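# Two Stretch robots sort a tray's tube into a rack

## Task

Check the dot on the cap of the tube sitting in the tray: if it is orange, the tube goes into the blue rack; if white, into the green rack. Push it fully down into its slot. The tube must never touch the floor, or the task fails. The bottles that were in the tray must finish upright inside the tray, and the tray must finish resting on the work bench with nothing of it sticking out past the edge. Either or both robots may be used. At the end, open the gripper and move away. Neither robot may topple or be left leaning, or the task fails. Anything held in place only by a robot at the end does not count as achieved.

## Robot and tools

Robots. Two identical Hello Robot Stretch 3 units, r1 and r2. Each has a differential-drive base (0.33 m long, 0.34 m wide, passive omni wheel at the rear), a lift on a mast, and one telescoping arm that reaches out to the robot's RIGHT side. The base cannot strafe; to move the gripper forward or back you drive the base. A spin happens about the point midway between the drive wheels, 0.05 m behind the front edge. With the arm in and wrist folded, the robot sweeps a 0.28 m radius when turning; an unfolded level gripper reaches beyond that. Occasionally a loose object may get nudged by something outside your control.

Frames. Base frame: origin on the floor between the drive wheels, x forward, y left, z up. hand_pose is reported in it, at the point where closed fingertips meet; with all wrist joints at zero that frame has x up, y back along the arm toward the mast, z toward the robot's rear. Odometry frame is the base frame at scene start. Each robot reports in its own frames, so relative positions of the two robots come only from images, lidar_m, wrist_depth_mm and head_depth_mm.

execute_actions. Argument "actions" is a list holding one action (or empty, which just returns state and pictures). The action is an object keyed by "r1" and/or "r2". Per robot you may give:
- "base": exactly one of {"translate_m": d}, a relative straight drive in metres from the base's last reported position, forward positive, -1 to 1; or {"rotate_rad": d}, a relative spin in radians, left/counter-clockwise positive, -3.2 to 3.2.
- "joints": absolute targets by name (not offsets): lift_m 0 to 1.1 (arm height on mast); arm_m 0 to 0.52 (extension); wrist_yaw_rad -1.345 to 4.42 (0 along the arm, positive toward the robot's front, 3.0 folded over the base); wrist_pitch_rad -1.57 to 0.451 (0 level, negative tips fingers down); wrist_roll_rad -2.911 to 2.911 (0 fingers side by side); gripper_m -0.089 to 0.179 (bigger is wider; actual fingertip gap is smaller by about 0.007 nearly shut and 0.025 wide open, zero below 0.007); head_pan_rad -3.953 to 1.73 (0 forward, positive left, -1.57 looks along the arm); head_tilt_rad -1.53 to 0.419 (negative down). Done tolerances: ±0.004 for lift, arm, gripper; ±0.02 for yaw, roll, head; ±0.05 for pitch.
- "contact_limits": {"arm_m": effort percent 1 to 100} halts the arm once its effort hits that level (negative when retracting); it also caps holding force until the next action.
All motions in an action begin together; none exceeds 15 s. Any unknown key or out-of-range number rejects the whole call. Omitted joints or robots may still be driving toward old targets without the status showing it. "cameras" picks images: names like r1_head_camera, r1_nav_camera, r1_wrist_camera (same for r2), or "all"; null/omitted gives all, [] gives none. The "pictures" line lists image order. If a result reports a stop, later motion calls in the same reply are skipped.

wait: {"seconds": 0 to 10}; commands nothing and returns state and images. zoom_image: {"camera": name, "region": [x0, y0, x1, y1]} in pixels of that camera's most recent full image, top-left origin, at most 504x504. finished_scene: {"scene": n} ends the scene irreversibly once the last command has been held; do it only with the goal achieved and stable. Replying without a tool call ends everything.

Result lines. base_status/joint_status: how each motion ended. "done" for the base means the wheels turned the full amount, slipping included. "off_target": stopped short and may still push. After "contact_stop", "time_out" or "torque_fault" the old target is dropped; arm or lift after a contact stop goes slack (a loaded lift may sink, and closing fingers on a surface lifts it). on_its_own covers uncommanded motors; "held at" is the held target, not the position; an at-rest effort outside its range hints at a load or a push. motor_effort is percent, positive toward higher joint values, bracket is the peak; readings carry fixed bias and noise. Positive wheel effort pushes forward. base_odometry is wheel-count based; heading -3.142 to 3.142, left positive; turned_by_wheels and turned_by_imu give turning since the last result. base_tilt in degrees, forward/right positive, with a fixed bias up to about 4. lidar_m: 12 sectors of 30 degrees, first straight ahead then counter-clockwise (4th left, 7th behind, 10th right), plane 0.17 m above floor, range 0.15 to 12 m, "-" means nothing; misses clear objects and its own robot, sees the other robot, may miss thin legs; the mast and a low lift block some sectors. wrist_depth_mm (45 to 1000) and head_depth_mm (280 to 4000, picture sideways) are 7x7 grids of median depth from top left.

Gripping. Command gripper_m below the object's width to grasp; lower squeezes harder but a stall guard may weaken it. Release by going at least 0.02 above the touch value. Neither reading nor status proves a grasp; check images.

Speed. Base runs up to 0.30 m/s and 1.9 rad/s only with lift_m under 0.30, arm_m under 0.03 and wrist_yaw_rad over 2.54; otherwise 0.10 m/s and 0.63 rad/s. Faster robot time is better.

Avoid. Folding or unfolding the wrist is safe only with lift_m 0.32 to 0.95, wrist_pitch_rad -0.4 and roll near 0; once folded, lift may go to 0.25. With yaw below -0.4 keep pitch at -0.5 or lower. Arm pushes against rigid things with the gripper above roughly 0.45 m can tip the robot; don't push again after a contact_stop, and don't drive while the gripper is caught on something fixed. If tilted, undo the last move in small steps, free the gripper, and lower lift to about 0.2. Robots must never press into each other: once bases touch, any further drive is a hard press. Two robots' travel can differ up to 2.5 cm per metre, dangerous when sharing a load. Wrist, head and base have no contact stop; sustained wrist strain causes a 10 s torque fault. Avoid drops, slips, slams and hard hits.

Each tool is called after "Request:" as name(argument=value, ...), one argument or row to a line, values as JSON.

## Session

Request:
execute_actions(
  actions=[],
)

Scene clock: 0.00 s.
r1.base_odometry: x=+0.000 y=+0.000 heading=+0.000 (m, m, rad; r1's odometry frame)
r1.turned_by_wheels: +0.000 (rad since the last result)
r1.turned_by_imu: +0.000 (rad since the last result)
r1.base_tilt: forward=+1.7 right=-1.6 (deg)
r1.lidar_m: 2.02 5.37 1.74 1.10 0.99 1.00 1.21 2.34 3.32 4.06 3.73 1.08
r1.head_depth_mm: 2039 3117 - - - 1373 1951 / 2026 3134 - - - 1388 2126 / 2010 3122 - - - 1590 2198 / 2010 3048 - - - 2717 2210 / 2025 3038 - - - 2725 2107 / 2010 3025 - - - 3280 2222 / 1996 3021 - - - 3231 2230
r1.base_status: not commanded
r1.joint_positions: lift_m=+0.415 arm_m=-0.001 wrist_yaw_rad=+3.093 wrist_pitch_rad=-0.530 wrist_roll_rad=-0.015 gripper_m=+0.037 head_pan_rad=-0.010 head_tilt_rad=+0.009
r1.joint_status: not commanded
r1.motor_effort: left_wheel=+0 right_wheel=+0 lift_m=+26 arm_m=+0 wrist_yaw_rad=+0 wrist_pitch_rad=+6 wrist_roll_rad=-1 gripper_m=+0 head_pan_rad=-1 head_tilt_rad=+2 (%)
r1.hand_pose: x=-0.0110 y=+0.0646 z=+0.4037 quat_wxyz=(+0.201, +0.681, +0.170, +0.683) (m; r1's base frame)
r1.wrist_depth_mm: 737 817 - - - - - / 769 893 - - - - - / 825 916 - - - - - / 812 823 825 833 839 862 858 / 673 696 694 713 711 702 712 / 594 587 611 599 621 605 617 / 520 542 - - 520 535 541
r2.base_odometry: x=+0.000 y=+0.000 heading=+0.000 (m, m, rad; r2's odometry frame)
r2.turned_by_wheels: +0.000 (rad since the last result)
r2.turned_by_imu: +0.000 (rad since the last result)
r2.base_tilt: forward=+0.4 right=+0.5 (deg)
r2.lidar_m: 0.80 0.68 0.68 0.78 1.32 3.05 3.51 4.05 1.47 1.56 5.67 1.42
r2.head_depth_mm: 1455 1455 1445 1424 1422 1411 1400 / 1237 1237 1241 1219 1208 1199 1196 / 1083 1073 1065 1066 1063 1053 1046 / 956 953 948 945 936 929 928 / 856 858 852 844 841 839 836 / 780 774 770 766 765 764 759 / 713 708 706 702 700 697 696
r2.base_status: not commanded
r2.joint_positions: lift_m=+0.471 arm_m=-0.003 wrist_yaw_rad=+3.111 wrist_pitch_rad=-0.566 wrist_roll_rad=-0.001 gripper_m=+0.037 head_pan_rad=+0.001 head_tilt_rad=-0.021
r2.joint_status: not commanded
r2.motor_effort: left_wheel=+0 right_wheel=+0 lift_m=+39 arm_m=+0 wrist_yaw_rad=-1 wrist_pitch_rad=+6 wrist_roll_rad=+0 gripper_m=+0 head_pan_rad=+0 head_tilt_rad=+1 (%)
r2.hand_pose: x=-0.0149 y=+0.0610 z=+0.4519 quat_wxyz=(+0.208, +0.681, +0.187, +0.676) (m; r2's base frame)
r2.wrist_depth_mm: - - - - 805 642 551 / - - - - 882 702 587 / - - - - 921 745 623 / 850 855 872 858 845 793 669 / 719 720 717 744 726 716 688 / 643 636 654 633 - 639 645 / 566 563 - - 555 570 573
pictures: r1_head_camera (sideways: a quarter turn clockwise sets it upright), r1_nav_camera (sideways: a quarter turn counterclockwise sets it upright), r1_wrist_camera, r2_head_camera (sideways: a quarter turn clockwise sets it upright), r2_nav_camera (sideways: a quarter turn counterclockwise sets it upright), r2_wrist_camera
Images, in order (width x height): r1_head_camera 896x504, r1_nav_camera 672x504, r1_wrist_camera 644x364, r2_head_camera 896x504, r2_nav_camera 672x504, r2_wrist_camera 644x364.

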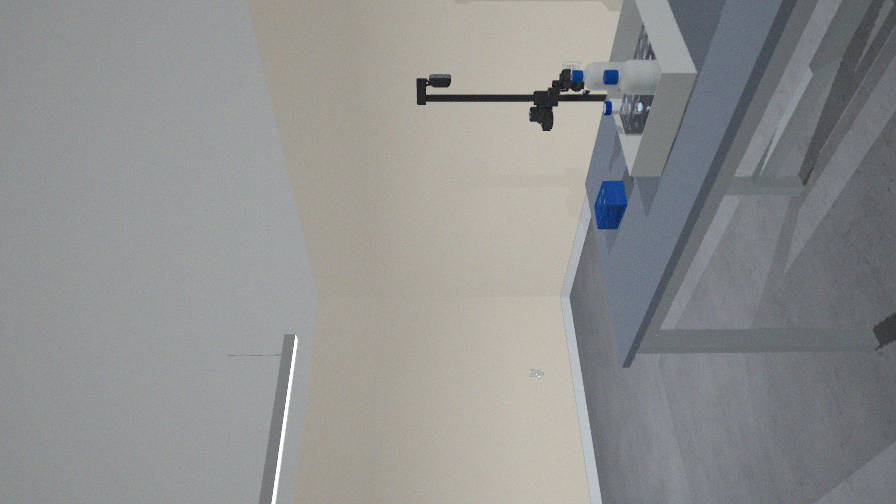

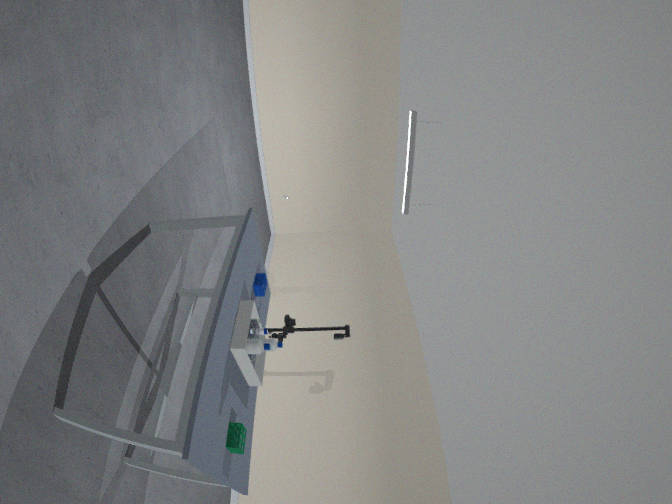

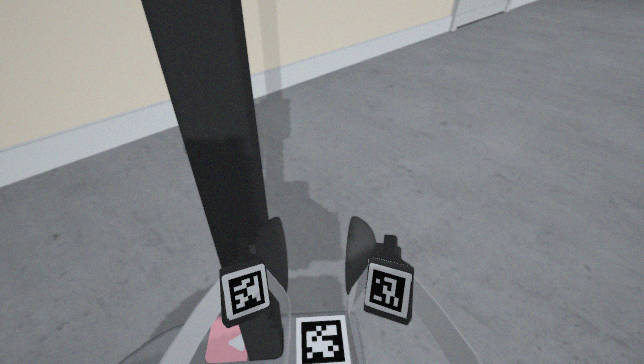

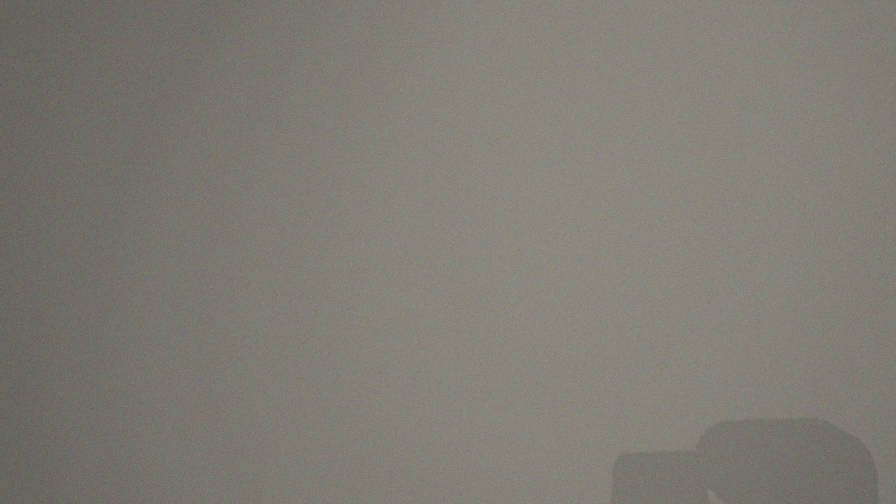

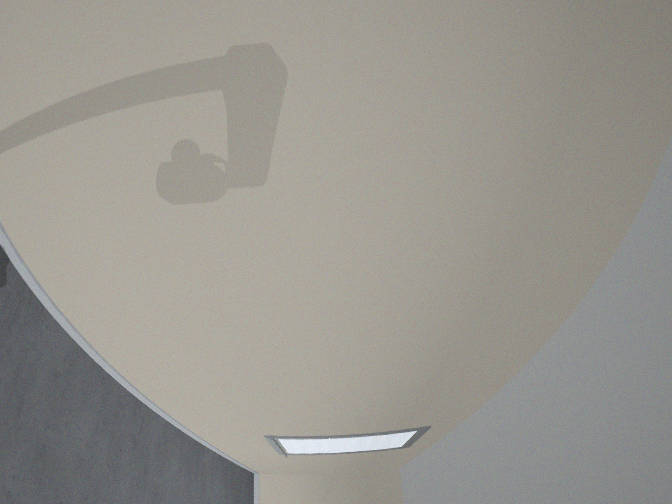

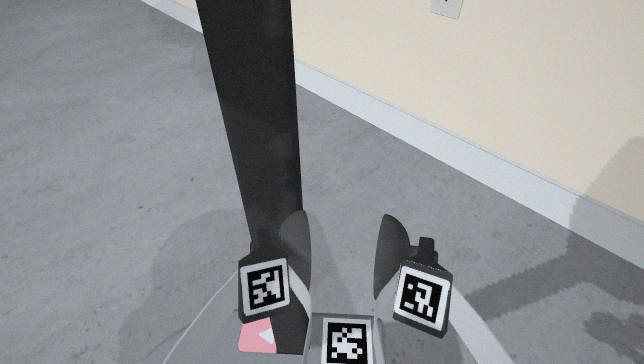

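Request:
execute_actions(
  actions=[
    {"r1":{"base":{"rotate_rad":-0.19},"joints":{"lift_m":0.29,"wrist_pitch_rad":-0.4}},"r2":{"joints":{"head_pan_rad":-1.85,"head_tilt_rad":-0.35}}},
  ],
  cameras=[],
)

Request:
execute_actions(
  actions=[
    {"r1":{"base":{"translate_m":1.0}}},
  ],
  cameras=[],
)

Request:
execute_actions(
  actions=[
    {"r1":{"base":{"rotate_rad":0.89},"joints":{"head_pan_rad":-1.0,"head_tilt_rad":-0.75}}},
  ],
  cameras=["r1_head_camera","r1_nav_camera","r2_head_camera"],
)

Scene clock: 11.60 s.
r1.base_odometry: x=+0.000 y=+0.000 heading=-0.190 (m, m, rad; r1's odometry frame)
r1.turned_by_wheels: -0.190 (rad since the last result)
r1.turned_by_imu: -0.188 (rad since the last result)
r1.base_tilt: forward=+1.7 right=-1.5 (deg)
r1.lidar_m: 1.84 2.02 2.39 1.23 1.00 0.99 1.09 1.70 3.29 3.62 3.76 1.09
r1.head_depth_mm: 2017 3061 3759 3761 3858 1363 1086 / 2031 3067 - - - 1376 1843 / 2000 3106 - - - 1384 2019 / 2015 3117 - - - 1486 2169 / 2016 3055 - - - 1596 2219 / 1983 3031 - - - 2677 2202 / 1991 3052 - - - 1900 2034
r1.base_status: done
r1.joint_positions: lift_m=+0.290 arm_m=-0.001 wrist_yaw_rad=+3.093 wrist_pitch_rad=-0.419 wrist_roll_rad=-0.015 gripper_m=+0.037 head_pan_rad=-0.010 head_tilt_rad=+0.009
r1.joint_status: all done
r1.motor_effort: left_wheel=+1(4) right_wheel=-2(5) lift_m=+20(22) arm_m=+0(0) wrist_yaw_rad=+0(1) wrist_pitch_rad=+9(8) wrist_roll_rad=+0(0) gripper_m=+0(0) head_pan_rad=-1(1) head_tilt_rad=+2(2) (%)
r1.hand_pose: x=-0.0102 y=+0.0799 z=+0.3027 quat_wxyz=(+0.163, +0.690, +0.131, +0.693) (m; r1's base frame)
r1.wrist_depth_mm: 754 849 - - - - - / 789 916 - - - - - / 822 925 - - - - - / 764 750 - 775 768 777 785 / 609 616 - 636 636 626 631 / 505 507 - 537 538 520 519 / 444 - - - 437 446 443
r2.base_odometry: x=+0.000 y=+0.000 heading=+0.000 (m, m, rad; r2's odometry frame)
r2.turned_by_wheels: +0.000 (rad since the last result)
r2.turned_by_imu: -0.001 (rad since the last result)
r2.base_tilt: forward=+0.4 right=+0.5 (deg)
r2.lidar_m: 0.80 0.68 0.68 0.78 1.32 3.06 3.48 4.05 1.47 1.56 5.63 1.42
r2.head_depth_mm: 3542 3754 3947 3787 2465 1866 1480 / 3657 3868 - 3401 2396 1852 1474 / 3831 - - 1817 2275 1798 1483 / - - - 1785 2525 1822 1489 / - - - 1970 2566 1891 1501 / - - - 2021 2606 1908 1504 / - - - 2282 2598 1925 1514
r2.base_status: not commanded
r2.joint_positions: lift_m=+0.471 arm_m=-0.003 wrist_yaw_rad=+3.111 wrist_pitch_rad=-0.566 wrist_roll_rad=-0.001 gripper_m=+0.037 head_pan_rad=-1.843 head_tilt_rad=-0.346
r2.joint_status: all done
r2.motor_effort: left_wheel=+1(0) right_wheel=+0(0) lift_m=+39(39) arm_m=+0(1) wrist_yaw_rad=-1(1) wrist_pitch_rad=+6(7) wrist_roll_rad=+0(0) gripper_m=-1(1) head_pan_rad=-3(46) head_tilt_rad=-1(26) (%)
r2.hand_pose: x=-0.0149 y=+0.0610 z=+0.4519 quat_wxyz=(+0.208, +0.681, +0.187, +0.676) (m; r2's base frame)
r2.wrist_depth_mm: - - - - 790 649 550 / - - - - 851 692 594 / - - - - 932 754 617 / 854 847 836 851 851 789 658 / 718 724 729 727 742 717 700 / 645 637 660 646 - 643 634 / 566 568 - - 560 567 574
pictures: none
No camera images: the call's "cameras" was empty. Leave "cameras" out to get every camera's image.

Scene clock: 16.63 s.
r1.base_odometry: x=+0.982 y=-0.189 heading=-0.190 (m, m, rad; r1's odometry frame)
r1.turned_by_wheels: +0.000 (rad since the last result)
r1.turned_by_imu: +0.002 (rad since the last result)
r1.base_tilt: forward=+1.7 right=-1.6 (deg)
r1.lidar_m: 1.00 1.14 4.29 2.18 1.78 1.77 1.94 3.02 3.93 0.37 0.91 0.91
r1.head_depth_mm: 2040 2898 3033 3045 3008 3011 932 / 2000 3105 3230 3219 3287 3158 862 / 2039 3077 3470 3517 3439 3217 851 / 2024 3062 3922 3748 3817 2845 861 / 2024 3101 - - - 1385 938 / 2015 3076 - - - 1388 942 / 1988 3022 - - - 3249 931
r1.base_status: done
r1.joint_positions: lift_m=+0.290 arm_m=-0.001 wrist_yaw_rad=+3.093 wrist_pitch_rad=-0.418 wrist_roll_rad=-0.015 gripper_m=+0.037 head_pan_rad=-0.010 head_tilt_rad=+0.009
r1.joint_status: not commanded
r1.motor_effort: left_wheel=+1(9) right_wheel=-2(5) lift_m=+20(20) arm_m=+0(0) wrist_yaw_rad=+0(0) wrist_pitch_rad=+9(9) wrist_roll_rad=+0(0) gripper_m=+0(0) head_pan_rad=-1(1) head_tilt_rad=+2(3) (%)
r1.hand_pose: x=-0.0102 y=+0.0799 z=+0.3028 quat_wxyz=(+0.163, +0.690, +0.131, +0.693) (m; r1's base frame)
r1.wrist_depth_mm: - - - - - - - / - - - - - - - / - - - - - - - / 749 745 - 770 769 779 788 / 601 609 - 638 618 624 629 / 504 510 - 527 537 521 520 / 443 - - - 433 442 446
r2.base_odometry: x=+0.000 y=+0.000 heading=+0.000 (m, m, rad; r2's odometry frame)
r2.turned_by_wheels: +0.000 (rad since the last result)
r2.turned_by_imu: -0.001 (rad since the last result)
r2.base_tilt: forward=+0.4 right=+0.5 (deg)
r2.lidar_m: 0.80 0.68 0.68 0.78 1.33 3.04 3.52 4.05 1.47 1.55 5.69 1.42
r2.head_depth_mm: 3485 3750 - 3808 2508 1848 1477 / 3678 3836 - 3342 2387 1856 1476 / 3866 - - 1813 2272 1797 1484 / - - - 1809 2586 1811 1493 / - - - 1962 2556 1894 1489 / - - - 1999 2597 1907 1504 / - - - 2268 2609 1907 1526
r2.base_status: not commanded
r2.joint_positions: lift_m=+0.471 arm_m=-0.003 wrist_yaw_rad=+3.111 wrist_pitch_rad=-0.566 wrist_roll_rad=-0.001 gripper_m=+0.037 head_pan_rad=-1.843 head_tilt_rad=-0.346
r2.joint_status: not commanded
r2.motor_effort: left_wheel=+1(0) right_wheel=+0(0) lift_m=+39(39) arm_m=+0(0) wrist_yaw_rad=+0(0) wrist_pitch_rad=+7(7) wrist_roll_rad=+0(1) gripper_m=+0(1) head_pan_rad=-4(3) head_tilt_rad=-3(2) (%)
r2.hand_pose: x=-0.0149 y=+0.0610 z=+0.4519 quat_wxyz=(+0.208, +0.681, +0.187, +0.676) (m; r2's base frame)
r2.wrist_depth_mm: - - - - 783 666 570 / - - - - 851 706 581 / - - - - 904 749 631 / 832 842 850 854 840 791 661 / 709 729 732 740 734 734 692 / 630 634 645 643 - 623 637 / 574 562 - - 562 570 574
pictures: none
No camera images: the call's "cameras" was empty. Leave "cameras" out to get every camera's image.

Scene clock: 18.37 s.
r1.base_odometry: x=+0.982 y=-0.189 heading=+0.700 (m, m, rad; r1's odometry frame)
r1.turned_by_wheels: +0.890 (rad since the last result)
r1.turned_by_imu: +0.871 (rad since the last result)
r1.base_tilt: forward=+1.7 right=-1.6 (deg)
r1.lidar_m: 1.14 2.46 1.83 1.76 1.84 2.51 3.92 0.37 0.38 0.91 0.95 1.16
r1.head_depth_mm: 2657 2823 920 745 625 538 488 / 2815 2976 882 747 627 540 1101 / 2983 2938 924 711 629 540 1155 / 3118 958 853 680 632 577 1164 / 3369 1233 872 727 632 1276 1156 / 3645 1240 878 752 647 1333 1162 / 3833 1252 946 759 1440 1327 1165
r1.base_status: done
r1.joint_positions: lift_m=+0.290 arm_m=-0.001 wrist_yaw_rad=+3.093 wrist_pitch_rad=-0.418 wrist_roll_rad=-0.015 gripper_m=+0.037 head_pan_rad=-0.993 head_tilt_rad=-0.741
r1.joint_status: all done
r1.motor_effort: left_wheel=-2(9) right_wheel=+1(8) lift_m=+20(21) arm_m=+0(0) wrist_yaw_rad=+0(0) wrist_pitch_rad=+9(9) wrist_roll_rad=+0(0) gripper_m=+0(0) head_pan_rad=-3(31) head_tilt_rad=-6(51) (%)
r1.hand_pose: x=-0.0102 y=+0.0799 z=+0.3028 quat_wxyz=(+0.163, +0.690, +0.131, +0.693) (m; r1's base frame)
r1.wrist_depth_mm: - - - - - - - / - - - - - - - / - - - - - - - / 760 759 - 758 792 773 783 / 616 603 - 646 626 631 622 / 508 515 - 533 544 523 529 / 444 - - - 436 448 445
r2.base_odometry: x=+0.000 y=+0.000 heading=+0.000 (m, m, rad; r2's odometry frame)
r2.turned_by_wheels: +0.000 (rad since the last result)
r2.turned_by_imu: +0.000 (rad since the last result)
r2.base_tilt: forward=+0.4 right=+0.5 (deg)
r2.lidar_m: 0.80 0.68 0.68 0.78 1.33 3.05 3.49 4.04 1.47 1.55 5.67 1.42
r2.head_depth_mm: 3465 3755 3974 3797 2473 1844 1476 / 3663 3870 - 3371 2388 1864 1476 / 3830 - - 1834 2270 1786 1480 / - - - 1796 2552 1812 1495 / - - - 1974 2577 1886 1505 / - - - 2007 2562 1901 1502 / - - - 2254 2621 1920 1513
r2.base_status: not commanded
r2.joint_positions: lift_m=+0.471 arm_m=-0.003 wrist_yaw_rad=+3.111 wrist_pitch_rad=-0.566 wrist_roll_rad=-0.001 gripper_m=+0.037 head_pan_rad=-1.843 head_tilt_rad=-0.346
r2.joint_status: not commanded
r2.motor_effort: left_wheel=+0(0) right_wheel=+0(0) lift_m=+39(39) arm_m=+0(0) wrist_yaw_rad=-1(0) wrist_pitch_rad=+7(7) wrist_roll_rad=+1(0) gripper_m=+0(1) head_pan_rad=-4(4) head_tilt_rad=-1(2) (%)
r2.hand_pose: x=-0.0149 y=+0.0610 z=+0.4519 quat_wxyz=(+0.208, +0.681, +0.187, +0.676) (m; r2's base frame)
r2.wrist_depth_mm: - - - - 793 634 555 / - - - - 859 692 585 / - - - - 917 748 616 / 842 844 827 838 834 779 679 / 741 717 742 726 740 723 687 / 644 633 650 642 - 633 628 / 568 572 - - 548 566 572
pictures: r1_head_camera (sideways: a quarter turn clockwise sets it upright), r1_nav_camera (sideways: a quarter turn counterclockwise sets it upright), r2_head_camera (sideways: a quarter turn clockwise sets it upright)
Images, in order (width x height): r1_head_camera 896x504, r1_nav_camera 672x504, r2_head_camera 896x504.

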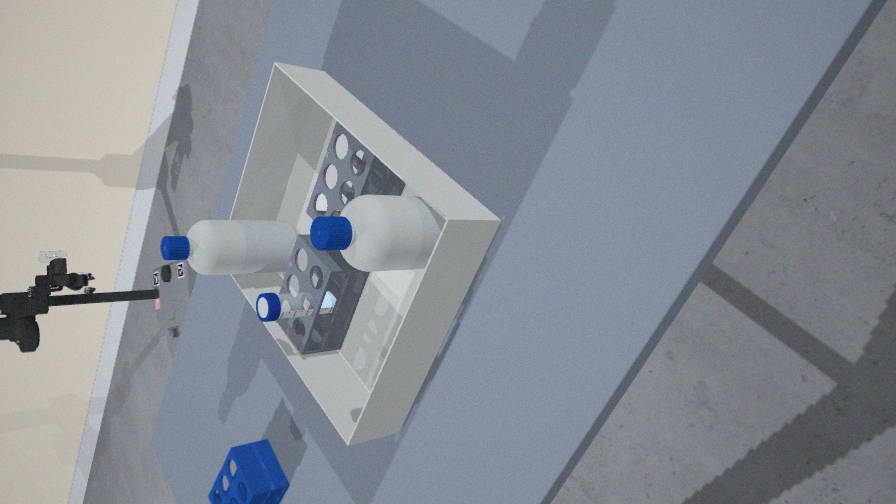

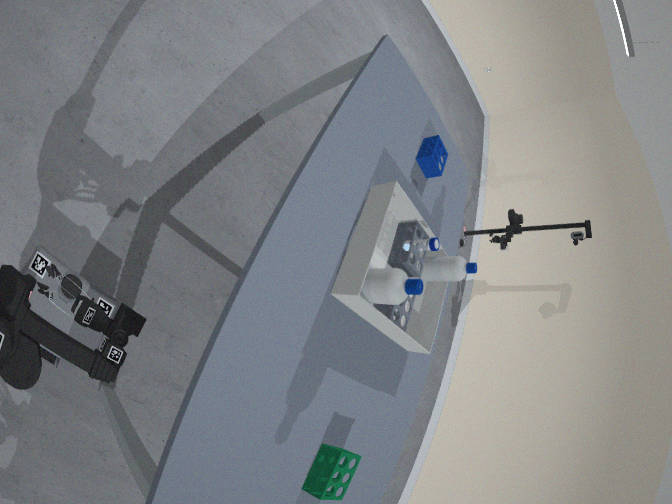

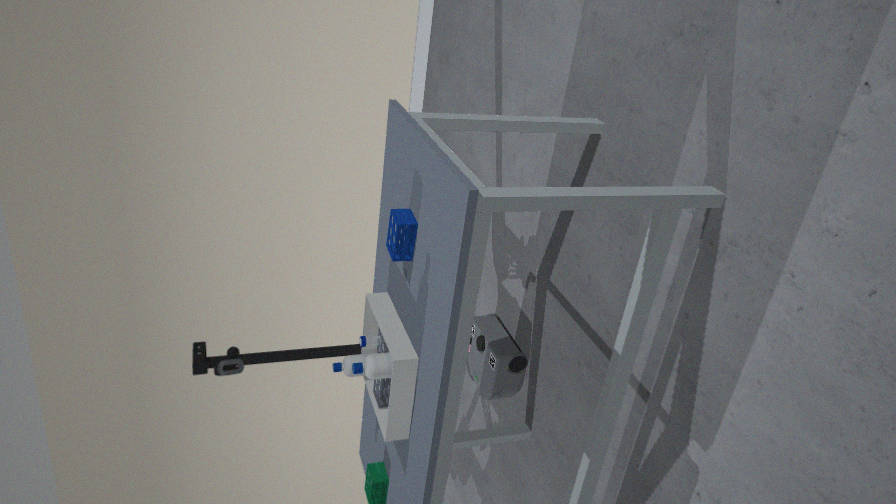

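Request:
execute_actions(
  actions=[
    {"r1":{"base":{"rotate_rad":-0.4}}},
  ],
  cameras=[],
)

Request:
execute_actions(
  actions=[
    {"r1":{"joints":{"lift_m":0.93}}},
  ],
  cameras=[],
)

Request:
execute_actions(
  actions=[
    {"r1":{"base":{"rotate_rad":0.41},"joints":{"wrist_yaw_rad":1.57,"gripper_m":0.07}}},
  ],
  cameras=[],
)

Request:
execute_actions(
  actions=[
    {"r1":{"base":{"translate_m":-0.05},"joints":{"arm_m":0.46,"wrist_pitch_rad":-0.3}}},
  ],
  cameras=["r1_head_camera","r1_wrist_camera"],
)

Scene clock: 27.00 s.
r1.base_odometry: x=+0.982 y=-0.189 heading=+0.300 (m, m, rad; r1's odometry frame)
r1.turned_by_wheels: -0.400 (rad since the last result)
r1.turned_by_imu: -0.393 (rad since the last result)
r1.base_tilt: forward=+1.7 right=-1.6 (deg)
r1.lidar_m: 1.14 4.64 2.23 1.78 1.77 1.91 2.90 3.92 0.37 0.92 0.91 0.98
r1.head_depth_mm: 2511 2784 920 702 624 537 1092 / 2596 2775 926 728 626 538 1098 / 2634 2844 928 750 627 541 1112 / 2678 2866 933 752 628 541 1142 / 2693 2912 908 751 631 542 1159 / 2778 3006 905 712 634 553 1161 / 2830 3032 909 622 635 568 1154
r1.base_status: done
r1.joint_positions: lift_m=+0.290 arm_m=-0.001 wrist_yaw_rad=+3.093 wrist_pitch_rad=-0.418 wrist_roll_rad=-0.015 gripper_m=+0.037 head_pan_rad=-0.993 head_tilt_rad=-0.741
r1.joint_status: not commanded
r1.motor_effort: left_wheel=+1(8) right_wheel=-2(7) lift_m=+20(20) arm_m=+0(0) wrist_yaw_rad=+0(0) wrist_pitch_rad=+9(9) wrist_roll_rad=+0(0) gripper_m=+0(0) head_pan_rad=-3(3) head_tilt_rad=-6(6) (%)
r1.hand_pose: x=-0.0102 y=+0.0799 z=+0.3028 quat_wxyz=(+0.163, +0.690, +0.131, +0.693) (m; r1's base frame)
r1.wrist_depth_mm: - - - - - - - / - - - - - - - / - - - - - - - / 759 763 - 777 771 787 794 / 600 610 - 642 628 623 628 / 503 517 - 534 539 525 519 / 441 - - - 441 447 446
r2.base_odometry: x=+0.000 y=+0.000 heading=+0.000 (m, m, rad; r2's odometry frame)
r2.turned_by_wheels: +0.000 (rad since the last result)
r2.turned_by_imu: -0.001 (rad since the last result)
r2.base_tilt: forward=+0.4 right=+0.5 (deg)
r2.lidar_m: 0.80 0.68 0.68 0.78 1.33 3.04 3.52 4.04 1.47 1.55 5.69 1.43
r2.head_depth_mm: 3504 3686 3896 3792 2501 1846 1464 / 3701 3907 - 3368 2390 1855 1476 / 3808 - - 1834 2303 1788 1474 / - - - 1795 2548 1817 1494 / - - - 1953 2567 1891 1497 / - - - 2002 2577 1903 1499 / - - - 2279 2598 1911 1517
r2.base_status: not commanded
r2.joint_positions: lift_m=+0.471 arm_m=-0.003 wrist_yaw_rad=+3.111 wrist_pitch_rad=-0.566 wrist_roll_rad=-0.001 gripper_m=+0.037 head_pan_rad=-1.843 head_tilt_rad=-0.346
r2.joint_status: not commanded
r2.motor_effort: left_wheel=+1(0) right_wheel=+0(0) lift_m=+40(39) arm_m=-1(0) wrist_yaw_rad=+0(0) wrist_pitch_rad=+7(6) wrist_roll_rad=+0(0) gripper_m=+0(1) head_pan_rad=-3(3) head_tilt_rad=-2(2) (%)
r2.hand_pose: x=-0.0149 y=+0.0610 z=+0.4519 quat_wxyz=(+0.208, +0.681, +0.187, +0.676) (m; r2's base frame)
r2.wrist_depth_mm: - - - - 776 655 557 / - - - - 855 691 584 / - - - - 931 739 625 / 825 863 816 851 859 801 659 / 731 720 739 726 739 727 684 / 644 635 656 653 - 647 631 / 568 565 - - 567 560 568
pictures: none
No camera images: the call's "cameras" was empty. Leave "cameras" out to get every camera's image.

Scene clock: 33.67 s.
r1.base_odometry: x=+0.982 y=-0.189 heading=+0.300 (m, m, rad; r1's odometry frame)
r1.turned_by_wheels: +0.000 (rad since the last result)
r1.turned_by_imu: -0.002 (rad since the last result)
r1.base_tilt: forward=+1.7 right=-1.5 (deg)
r1.lidar_m: 1.14 4.68 2.24 1.79 1.77 1.91 2.90 3.93 0.37 0.92 0.91 0.98
r1.head_depth_mm: 2524 2750 919 706 654 - 1113 / 2558 2781 924 725 627 - 1115 / 2642 2810 931 749 630 540 1126 / 2651 2871 932 750 628 541 1138 / 2759 2963 901 752 633 544 1159 / 2800 2969 904 715 633 554 1161 / 2820 3069 909 624 635 569 1163
r1.base_status: not commanded
r1.joint_positions: lift_m=+0.930 arm_m=-0.001 wrist_yaw_rad=+3.093 wrist_pitch_rad=-0.418 wrist_roll_rad=-0.015 gripper_m=+0.037 head_pan_rad=-0.993 head_tilt_rad=-0.741
r1.joint_status: all done
r1.motor_effort: left_wheel=+1(1) right_wheel=-2(2) lift_m=+32(35) arm_m=+0(0) wrist_yaw_rad=-2(0) wrist_pitch_rad=+9(9) wrist_roll_rad=+0(0) gripper_m=+0(0) head_pan_rad=-3(3) head_tilt_rad=-5(6) (%)
r1.hand_pose: x=-0.0102 y=+0.0800 z=+0.9424 quat_wxyz=(+0.163, +0.690, +0.131, +0.693) (m; r1's base frame)
r1.wrist_depth_mm: - - - - - - - / - - - - - - - / - - - - - - - / - - - - - - - / - - - - - - - / - - - - - - - / - - - - - - -
r2.base_odometry: x=+0.000 y=+0.000 heading=+0.000 (m, m, rad; r2's odometry frame)
r2.turned_by_wheels: +0.000 (rad since the last result)
r2.turned_by_imu: -0.001 (rad since the last result)
r2.base_tilt: forward=+0.4 right=+0.5 (deg)
r2.lidar_m: 0.80 0.68 0.68 0.78 1.33 3.04 3.49 4.04 1.47 1.55 5.67 1.43
r2.head_depth_mm: 3538 3707 3877 3877 2488 1836 1477 / 3656 3904 - 3335 2388 1867 1483 / 3841 - - 1815 2299 1807 1481 / - - - 1797 2563 1820 1504 / - - - 1959 2573 1898 1495 / - - - 2013 2603 1891 1506 / - - - 2289 2570 1914 1517
r2.base_status: not commanded
r2.joint_positions: lift_m=+0.471 arm_m=-0.003 wrist_yaw_rad=+3.111 wrist_pitch_rad=-0.566 wrist_roll_rad=-0.001 gripper_m=+0.037 head_pan_rad=-1.843 head_tilt_rad=-0.346
r2.joint_status: not commanded
r2.motor_effort: left_wheel=+1(0) right_wheel=+0(0) lift_m=+39(39) arm_m=+0(1) wrist_yaw_rad=+0(0) wrist_pitch_rad=+6(6) wrist_roll_rad=+0(0) gripper_m=-1(1) head_pan_rad=-3(4) head_tilt_rad=-1(2) (%)
r2.hand_pose: x=-0.0149 y=+0.0610 z=+0.4519 quat_wxyz=(+0.208, +0.681, +0.187, +0.676) (m; r2's base frame)
r2.wrist_depth_mm: - - - - 773 656 558 / - - - - 849 694 584 / - - - - 929 737 630 / 836 837 827 821 843 790 661 / 727 718 725 737 730 717 682 / 639 644 655 640 - 634 637 / 572 566 - - 565 565 573
pictures: none
No camera images: the call's "cameras" was empty. Leave "cameras" out to get every camera's image.

Scene clock: 35.43 s.
r1.base_odometry: x=+0.982 y=-0.189 heading=+0.710 (m, m, rad; r1's odometry frame)
r1.turned_by_wheels: +0.410 (rad since the last result)
r1.turned_by_imu: +0.402 (rad since the last result)
r1.base_tilt: forward=+1.7 right=-1.5 (deg)
r1.lidar_m: 1.14 2.44 1.82 1.77 1.84 2.54 3.92 0.37 0.39 0.91 0.95 1.15
r1.head_depth_mm: 2680 2793 900 740 624 549 - / 2870 2937 882 746 640 - - / 3004 2928 864 696 651 - 1123 / 3124 980 852 691 644 910 1137 / 3428 1238 873 727 647 1297 1156 / 3662 1247 866 757 649 1352 1161 / - 1253 943 757 1452 1361 1163
r1.base_status: done
r1.joint_positions: lift_m=+0.930 arm_m=-0.001 wrist_yaw_rad=+1.572 wrist_pitch_rad=-0.418 wrist_roll_rad=-0.015 gripper_m=+0.070 head_pan_rad=-0.993 head_tilt_rad=-0.741
r1.joint_status: all done
r1.motor_effort: left_wheel=-2(6) right_wheel=+1(5) lift_m=+32(32) arm_m=+0(0) wrist_yaw_rad=-1(1) wrist_pitch_rad=+9(9) wrist_roll_rad=+0(0) gripper_m=+0(78) head_pan_rad=-3(3) head_tilt_rad=-6(6) (%)
r1.hand_pose: x=+0.2030 y=-0.1441 z=+0.9424 quat_wxyz=(+0.596, +0.590, -0.380, +0.390) (m; r1's base frame)
r1.wrist_depth_mm: - - - - - - - / - - - - - - - / - - - - 743 734 753 / - - - - 555 519 505 / - - - - 464 432 341 / - - - - - 369 328 / - - - - 327 319 314
r2.base_odometry: x=+0.000 y=+0.000 heading=+0.000 (m, m, rad; r2's odometry frame)
r2.turned_by_wheels: +0.000 (rad since the last result)
r2.turned_by_imu: +0.000 (rad since the last result)
r2.base_tilt: forward=+0.4 right=+0.5 (deg)
r2.lidar_m: 0.80 0.68 0.68 0.78 1.32 3.05 3.51 4.06 1.48 1.55 5.64 1.42
r2.head_depth_mm: 3521 3665 3944 3888 2492 1833 1457 / 3642 3936 - 3360 2371 1865 1476 / 3907 - - 1810 2281 1803 1471 / - - - 1790 2581 1833 1494 / - - - 1964 2573 1899 1489 / - - - 2029 2563 1916 1508 / - - - 2311 2634 1919 1517
r2.base_status: not commanded
r2.joint_positions: lift_m=+0.471 arm_m=-0.003 wrist_yaw_rad=+3.111 wrist_pitch_rad=-0.566 wrist_roll_rad=-0.001 gripper_m=+0.037 head_pan_rad=-1.843 head_tilt_rad=-0.346
r2.joint_status: not commanded
r2.motor_effort: left_wheel=+1(0) right_wheel=+0(0) lift_m=+39(39) arm_m=+0(0) wrist_yaw_rad=+0(0) wrist_pitch_rad=+7(7) wrist_roll_rad=+1(0) gripper_m=+0(1) head_pan_rad=-3(3) head_tilt_rad=-1(2) (%)
r2.hand_pose: x=-0.0149 y=+0.0610 z=+0.4519 quat_wxyz=(+0.208, +0.681, +0.187, +0.676) (m; r2's base frame)
r2.wrist_depth_mm: - - - - 783 638 550 / - - - - 845 694 597 / - - - - 900 754 622 / 835 828 862 836 853 789 652 / 731 727 714 725 741 726 676 / 647 636 656 632 - 640 641 / 572 570 - - 558 573 566
pictures: none
No camera images: the call's "cameras" was empty. Leave "cameras" out to get every camera's image.

Scene clock: 40.00 s.
r1.base_odometry: x=+0.944 y=-0.221 heading=+0.710 (m, m, rad; r1's odometry frame)
r1.turned_by_wheels: +0.000 (rad since the last result)
r1.turned_by_imu: -0.002 (rad since the last result)
r1.base_tilt: forward=+1.7 right=-1.4 (deg)
r1.lidar_m: 1.19 2.44 1.82 1.76 1.84 2.54 3.87 0.36 0.34 0.91 0.95 1.20
r1.head_depth_mm: 2680 2884 890 744 622 538 488 / 2817 2894 868 745 626 538 1103 / 3038 2996 921 747 626 541 1154 / 3172 987 821 696 628 576 1154 / 3350 1240 878 717 632 1268 1157 / 3606 1241 885 755 648 1324 1158 / - 1244 945 758 1445 1333 1165
r1.base_status: done
r1.joint_positions: lift_m=+0.930 arm_m=+0.460 wrist_yaw_rad=+1.570 wrist_pitch_rad=-0.320 wrist_roll_rad=-0.015 gripper_m=+0.070 head_pan_rad=-0.993 head_tilt_rad=-0.741
r1.joint_status: all done
r1.motor_effort: left_wheel=-2(6) right_wheel=+1(3) lift_m=+32(32) arm_m=+4(2) wrist_yaw_rad=+0(1) wrist_pitch_rad=+10(11) wrist_roll_rad=+0(0) gripper_m=+1(0) head_pan_rad=-3(2) head_tilt_rad=-6(6) (%)
r1.hand_pose: x=+0.2143 y=-0.6050 z=+0.9650 quat_wxyz=(+0.577, +0.570, -0.410, +0.418) (m; r1's base frame)
r1.wrist_depth_mm: - - - - - - - / - - - - - - - / - - 941 864 896 - - / - - 593 580 532 - - / - 486 328 455 508 497 - / 426 399 411 332 - 379 436 / 342 341 336 335 337 345 350
r2.base_odometry: x=+0.000 y=+0.000 heading=+0.000 (m, m, rad; r2's odometry frame)
r2.turned_by_wheels: +0.000 (rad since the last result)
r2.turned_by_imu: -0.001 (rad since the last result)
r2.base_tilt: forward=+0.4 right=+0.5 (deg)
r2.lidar_m: 0.80 0.68 0.68 0.78 1.33 3.05 3.54 4.05 1.47 1.56 5.68 1.42
r2.head_depth_mm: 3581 3717 3919 3785 2487 1852 1478 / 3700 3952 - 3390 2417 1853 1472 / 3894 - - 1830 2301 1784 1478 / - - - 1796 2572 1818 1495 / - - - 1985 2613 1887 1497 / - - - 2005 2587 1900 1504 / - - - 2287 2604 1904 1509
r2.base_status: not commanded
r2.joint_positions: lift_m=+0.471 arm_m=-0.003 wrist_yaw_rad=+3.111 wrist_pitch_rad=-0.566 wrist_roll_rad=-0.001 gripper_m=+0.037 head_pan_rad=-1.843 head_tilt_rad=-0.346
r2.joint_status: not commanded
r2.motor_effort: left_wheel=+1(1) right_wheel=+0(0) lift_m=+39(39) arm_m=+0(0) wrist_yaw_rad=-1(1) wrist_pitch_rad=+6(6) wrist_roll_rad=+0(0) gripper_m=+0(0) head_pan_rad=-3(3) head_tilt_rad=-2(2) (%)
r2.hand_pose: x=-0.0149 y=+0.0610 z=+0.4519 quat_wxyz=(+0.208, +0.681, +0.187, +0.676) (m; r2's base frame)
r2.wrist_depth_mm: - - - - 773 639 556 / - - - - 839 689 587 / - - - - 923 736 620 / 844 860 838 817 851 779 675 / 726 712 741 722 726 716 683 / 649 636 638 634 - 635 642 / 568 574 - - 557 564 575
pictures: r1_head_camera (sideways: a quarter turn clockwise sets it upright), r1_wrist_camera
Images, in order (width x height): r1_head_camera 896x504, r1_wrist_camera 644x364.

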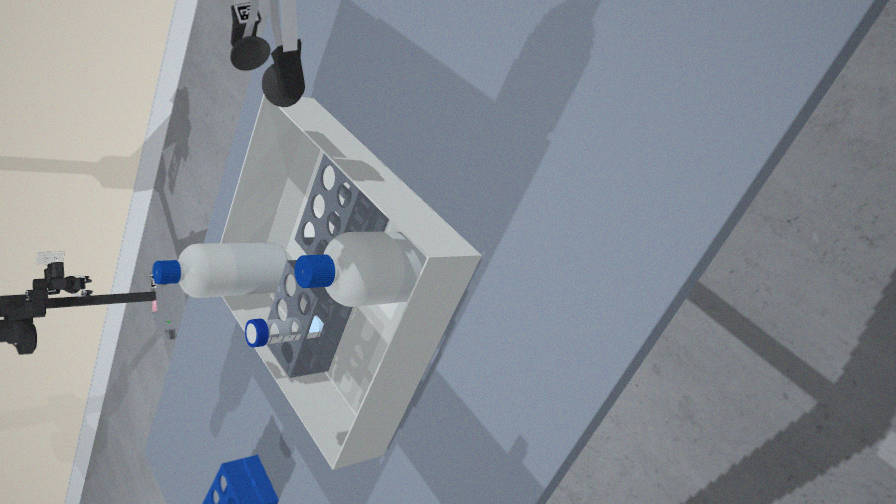

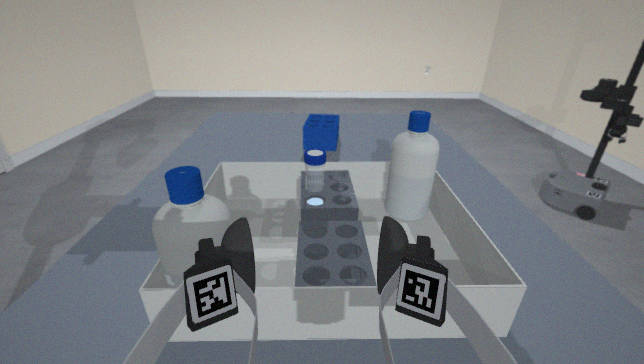

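Request:
execute_actions(
  actions=[
    {"r1":{"base":{"translate_m":0.22},"joints":{"lift_m":0.89}}},
  ],
  cameras=["r1_head_camera","r1_wrist_camera"],
)

Scene clock: 48.83 s.
r1.base_odometry: x=+1.111 y=-0.078 heading=+0.710 (m, m, rad; r1's odometry frame)
r1.turned_by_wheels: +0.000 (rad since the last result)
r1.turned_by_imu: -0.002 (rad since the last result)
r1.base_tilt: forward=+1.6 right=-1.5 (deg)
r1.lidar_m: 4.59 2.45 1.82 1.76 1.83 2.54 4.07 0.51 0.94 0.91 0.95 0.98
r1.head_depth_mm: 2671 2816 861 573 609 536 489 / 2816 2946 836 611 613 539 1116 / 3014 2954 827 747 627 539 1155 / 2996 2625 930 705 628 573 1156 / 3425 1237 937 735 632 1291 1162 / 3676 1243 921 758 648 1330 1165 / - 3039 943 760 1451 1329 1162
r1.base_status: done
r1.joint_positions: lift_m=+0.890 arm_m=+0.460 wrist_yaw_rad=+1.570 wrist_pitch_rad=-0.320 wrist_roll_rad=-0.015 gripper_m=+0.070 head_pan_rad=-0.993 head_tilt_rad=-0.741
r1.joint_status: all done
r1.motor_effort: left_wheel=-2(4) right_wheel=+1(6) lift_m=+21(24) arm_m=+5(4) wrist_yaw_rad=+0(0) wrist_pitch_rad=+10(10) wrist_roll_rad=+0(0) gripper_m=+0(0) head_pan_rad=-3(3) head_tilt_rad=-6(6) (%)
r1.hand_pose: x=+0.2143 y=-0.6051 z=+0.9255 quat_wxyz=(+0.577, +0.570, -0.410, +0.418) (m; r1's base frame)
r1.wrist_depth_mm: - - - - - - - / - - - - - - - / - - 856 825 866 - - / - 577 586 586 588 285 - / - 420 373 361 354 293 - / 360 326 356 304 - 311 365 / 299 281 291 263 294 300 260
r2.base_odometry: x=+0.000 y=+0.000 heading=+0.000 (m, m, rad; r2's odometry frame)
r2.turned_by_wheels: +0.000 (rad since the last result)
r2.turned_by_imu: -0.001 (rad since the last result)
r2.base_tilt: forward=+0.4 right=+0.5 (deg)
r2.lidar_m: 0.80 0.68 0.68 0.78 1.32 3.05 3.52 4.05 1.48 1.55 5.68 1.42
r2.head_depth_mm: 3578 3715 3921 3842 2498 1850 1471 / 3663 3964 - 3407 2381 1860 1481 / 3916 - - 1834 2294 1808 1487 / - - - 1800 2546 1819 1492 / - - - 1981 2578 1898 1507 / - - 2603 2023 2597 1893 1506 / - - - 2256 2627 1927 1509
r2.base_status: not commanded
r2.joint_positions: lift_m=+0.471 arm_m=-0.003 wrist_yaw_rad=+3.111 wrist_pitch_rad=-0.566 wrist_roll_rad=-0.001 gripper_m=+0.037 head_pan_rad=-1.843 head_tilt_rad=-0.346
r2.joint_status: not commanded
r2.motor_effort: left_wheel=+0(1) right_wheel=+0(0) lift_m=+39(39) arm_m=+0(0) wrist_yaw_rad=-1(1) wrist_pitch_rad=+7(7) wrist_roll_rad=+0(1) gripper_m=+0(0) head_pan_rad=-3(3) head_tilt_rad=-2(2) (%)
r2.hand_pose: x=-0.0149 y=+0.0610 z=+0.4519 quat_wxyz=(+0.208, +0.681, +0.187, +0.676) (m; r2's base frame)
r2.wrist_depth_mm: - - - - 802 660 559 / - - - - 841 685 591 / - - - - 906 736 617 / 869 852 833 834 829 786 655 / 721 730 725 721 729 719 687 / 641 642 649 632 - 635 637 / 574 573 - - 555 565 562
pictures: r1_head_camera (sideways: a quarter turn clockwise sets it upright), r1_wrist_camera
Images, in order (width x height): r1_head_camera 896x504, r1_wrist_camera 644x364.

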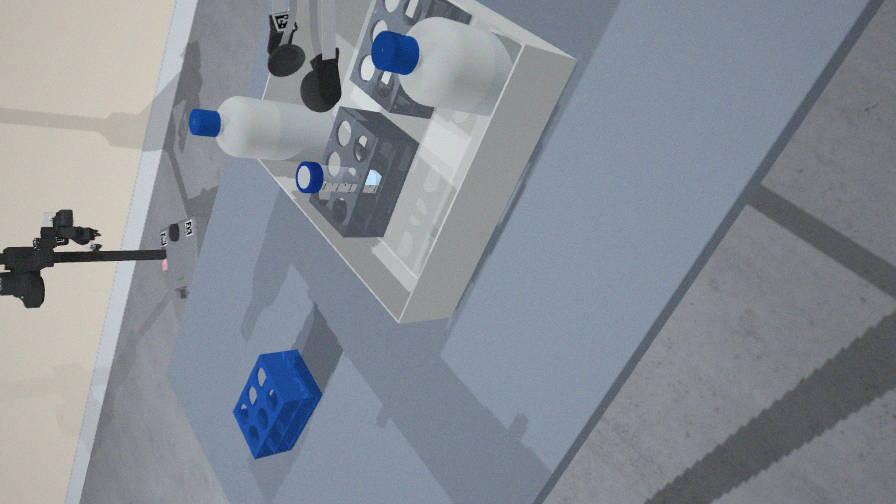

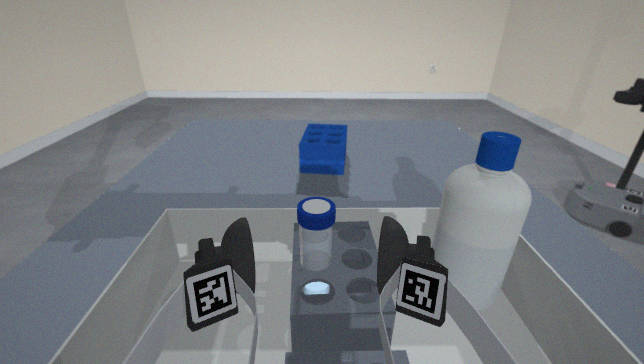

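Request:
execute_actions(
  actions=[
    {"r1":{"base":{"translate_m":0.125},"joints":{"lift_m":0.845,"head_pan_rad":-1.3}}},
  ],
  cameras=["r1_head_camera","r1_wrist_camera"],
)

Scene clock: 55.13 s.
r1.base_odometry: x=+1.206 y=+0.004 heading=+0.710 (m, m, rad; r1's odometry frame)
r1.turned_by_wheels: +0.000 (rad since the last result)
r1.turned_by_imu: -0.002 (rad since the last result)
r1.base_tilt: forward=+1.6 right=-1.5 (deg)
r1.lidar_m: 4.46 2.44 1.82 1.76 1.84 2.53 4.21 0.62 0.94 0.91 0.95 0.86
r1.head_depth_mm: 2504 2748 859 704 613 538 498 / 2591 2840 847 564 600 539 1110 / 2684 2836 867 726 614 541 1134 / 2743 2930 813 746 628 541 1156 / 2857 2999 940 730 630 555 1166 / 2938 2975 941 755 633 578 1169 / 2881 2674 942 758 634 1257 1164
r1.base_status: done
r1.joint_positions: lift_m=+0.845 arm_m=+0.460 wrist_yaw_rad=+1.570 wrist_pitch_rad=-0.320 wrist_roll_rad=-0.015 gripper_m=+0.070 head_pan_rad=-1.293 head_tilt_rad=-0.741
r1.joint_status: all done
r1.motor_effort: left_wheel=-1(2) right_wheel=+1(6) lift_m=+20(21) arm_m=+4(4) wrist_yaw_rad=+1(1) wrist_pitch_rad=+10(10) wrist_roll_rad=-1(0) gripper_m=+0(0) head_pan_rad=-3(16) head_tilt_rad=-6(6) (%)
r1.hand_pose: x=+0.2143 y=-0.6051 z=+0.8806 quat_wxyz=(+0.577, +0.570, -0.410, +0.418) (m; r1's base frame)
r1.wrist_depth_mm: - - - - - - - / - - - - - - - / - - 705 642 722 - - / - 484 487 475 491 502 169 / 372 373 392 376 396 360 155 / 232 246 252 146 - 232 156 / 208 244 244 192 211 199 166
r2.base_odometry: x=+0.000 y=+0.000 heading=+0.000 (m, m, rad; r2's odometry frame)
r2.turned_by_wheels: +0.000 (rad since the last result)
r2.turned_by_imu: -0.001 (rad since the last result)
r2.base_tilt: forward=+0.4 right=+0.5 (deg)
r2.lidar_m: 0.80 0.68 0.68 0.78 1.32 3.05 3.50 4.06 1.47 1.55 5.68 1.42
r2.head_depth_mm: 3506 3729 3891 3694 2510 1846 1473 / 3677 3974 - 3304 2394 1854 1471 / 3878 - - 1821 2274 1792 1489 / - - - 1796 2554 1830 1484 / - - - 1955 2558 1900 1498 / - - - 2012 2573 1901 1494 / - - - 2266 2584 1907 1517
r2.base_status: not commanded
r2.joint_positions: lift_m=+0.471 arm_m=-0.003 wrist_yaw_rad=+3.111 wrist_pitch_rad=-0.566 wrist_roll_rad=-0.001 gripper_m=+0.037 head_pan_rad=-1.843 head_tilt_rad=-0.346
r2.joint_status: not commanded
r2.motor_effort: left_wheel=+1(0) right_wheel=+1(0) lift_m=+39(39) arm_m=+0(0) wrist_yaw_rad=+0(0) wrist_pitch_rad=+7(7) wrist_roll_rad=+1(0) gripper_m=-1(0) head_pan_rad=-4(3) head_tilt_rad=-1(2) (%)
r2.hand_pose: x=-0.0149 y=+0.0610 z=+0.4519 quat_wxyz=(+0.208, +0.681, +0.187, +0.676) (m; r2's base frame)
r2.wrist_depth_mm: - - - - 794 648 558 / - - - - 857 693 592 / - - - - 940 746 616 / 849 835 816 846 862 781 666 / 731 728 743 727 744 724 687 / 633 639 660 630 - 637 626 / 557 568 - - 562 577 563
pictures: r1_head_camera (sideways: a quarter turn clockwise sets it upright), r1_wrist_camera
Images, in order (width x height): r1_head_camera 896x504, r1_wrist_camera 644x364.

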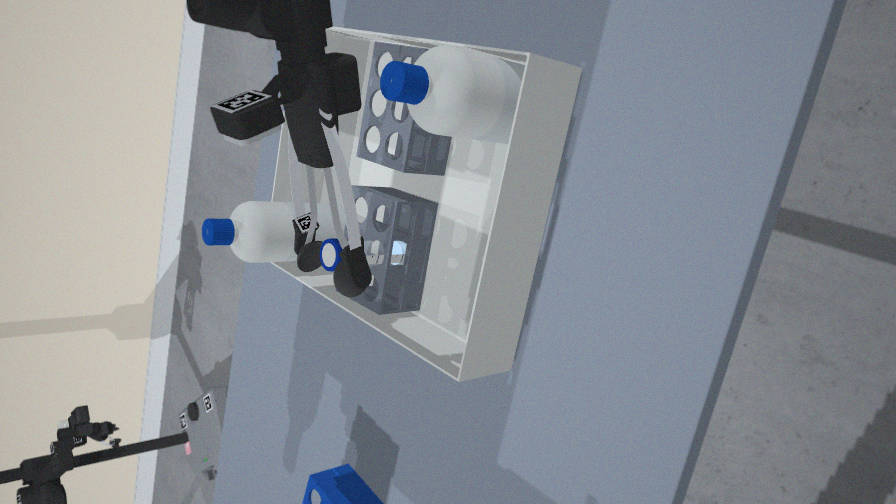

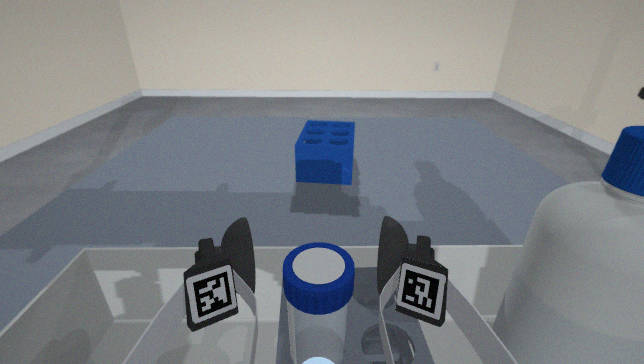

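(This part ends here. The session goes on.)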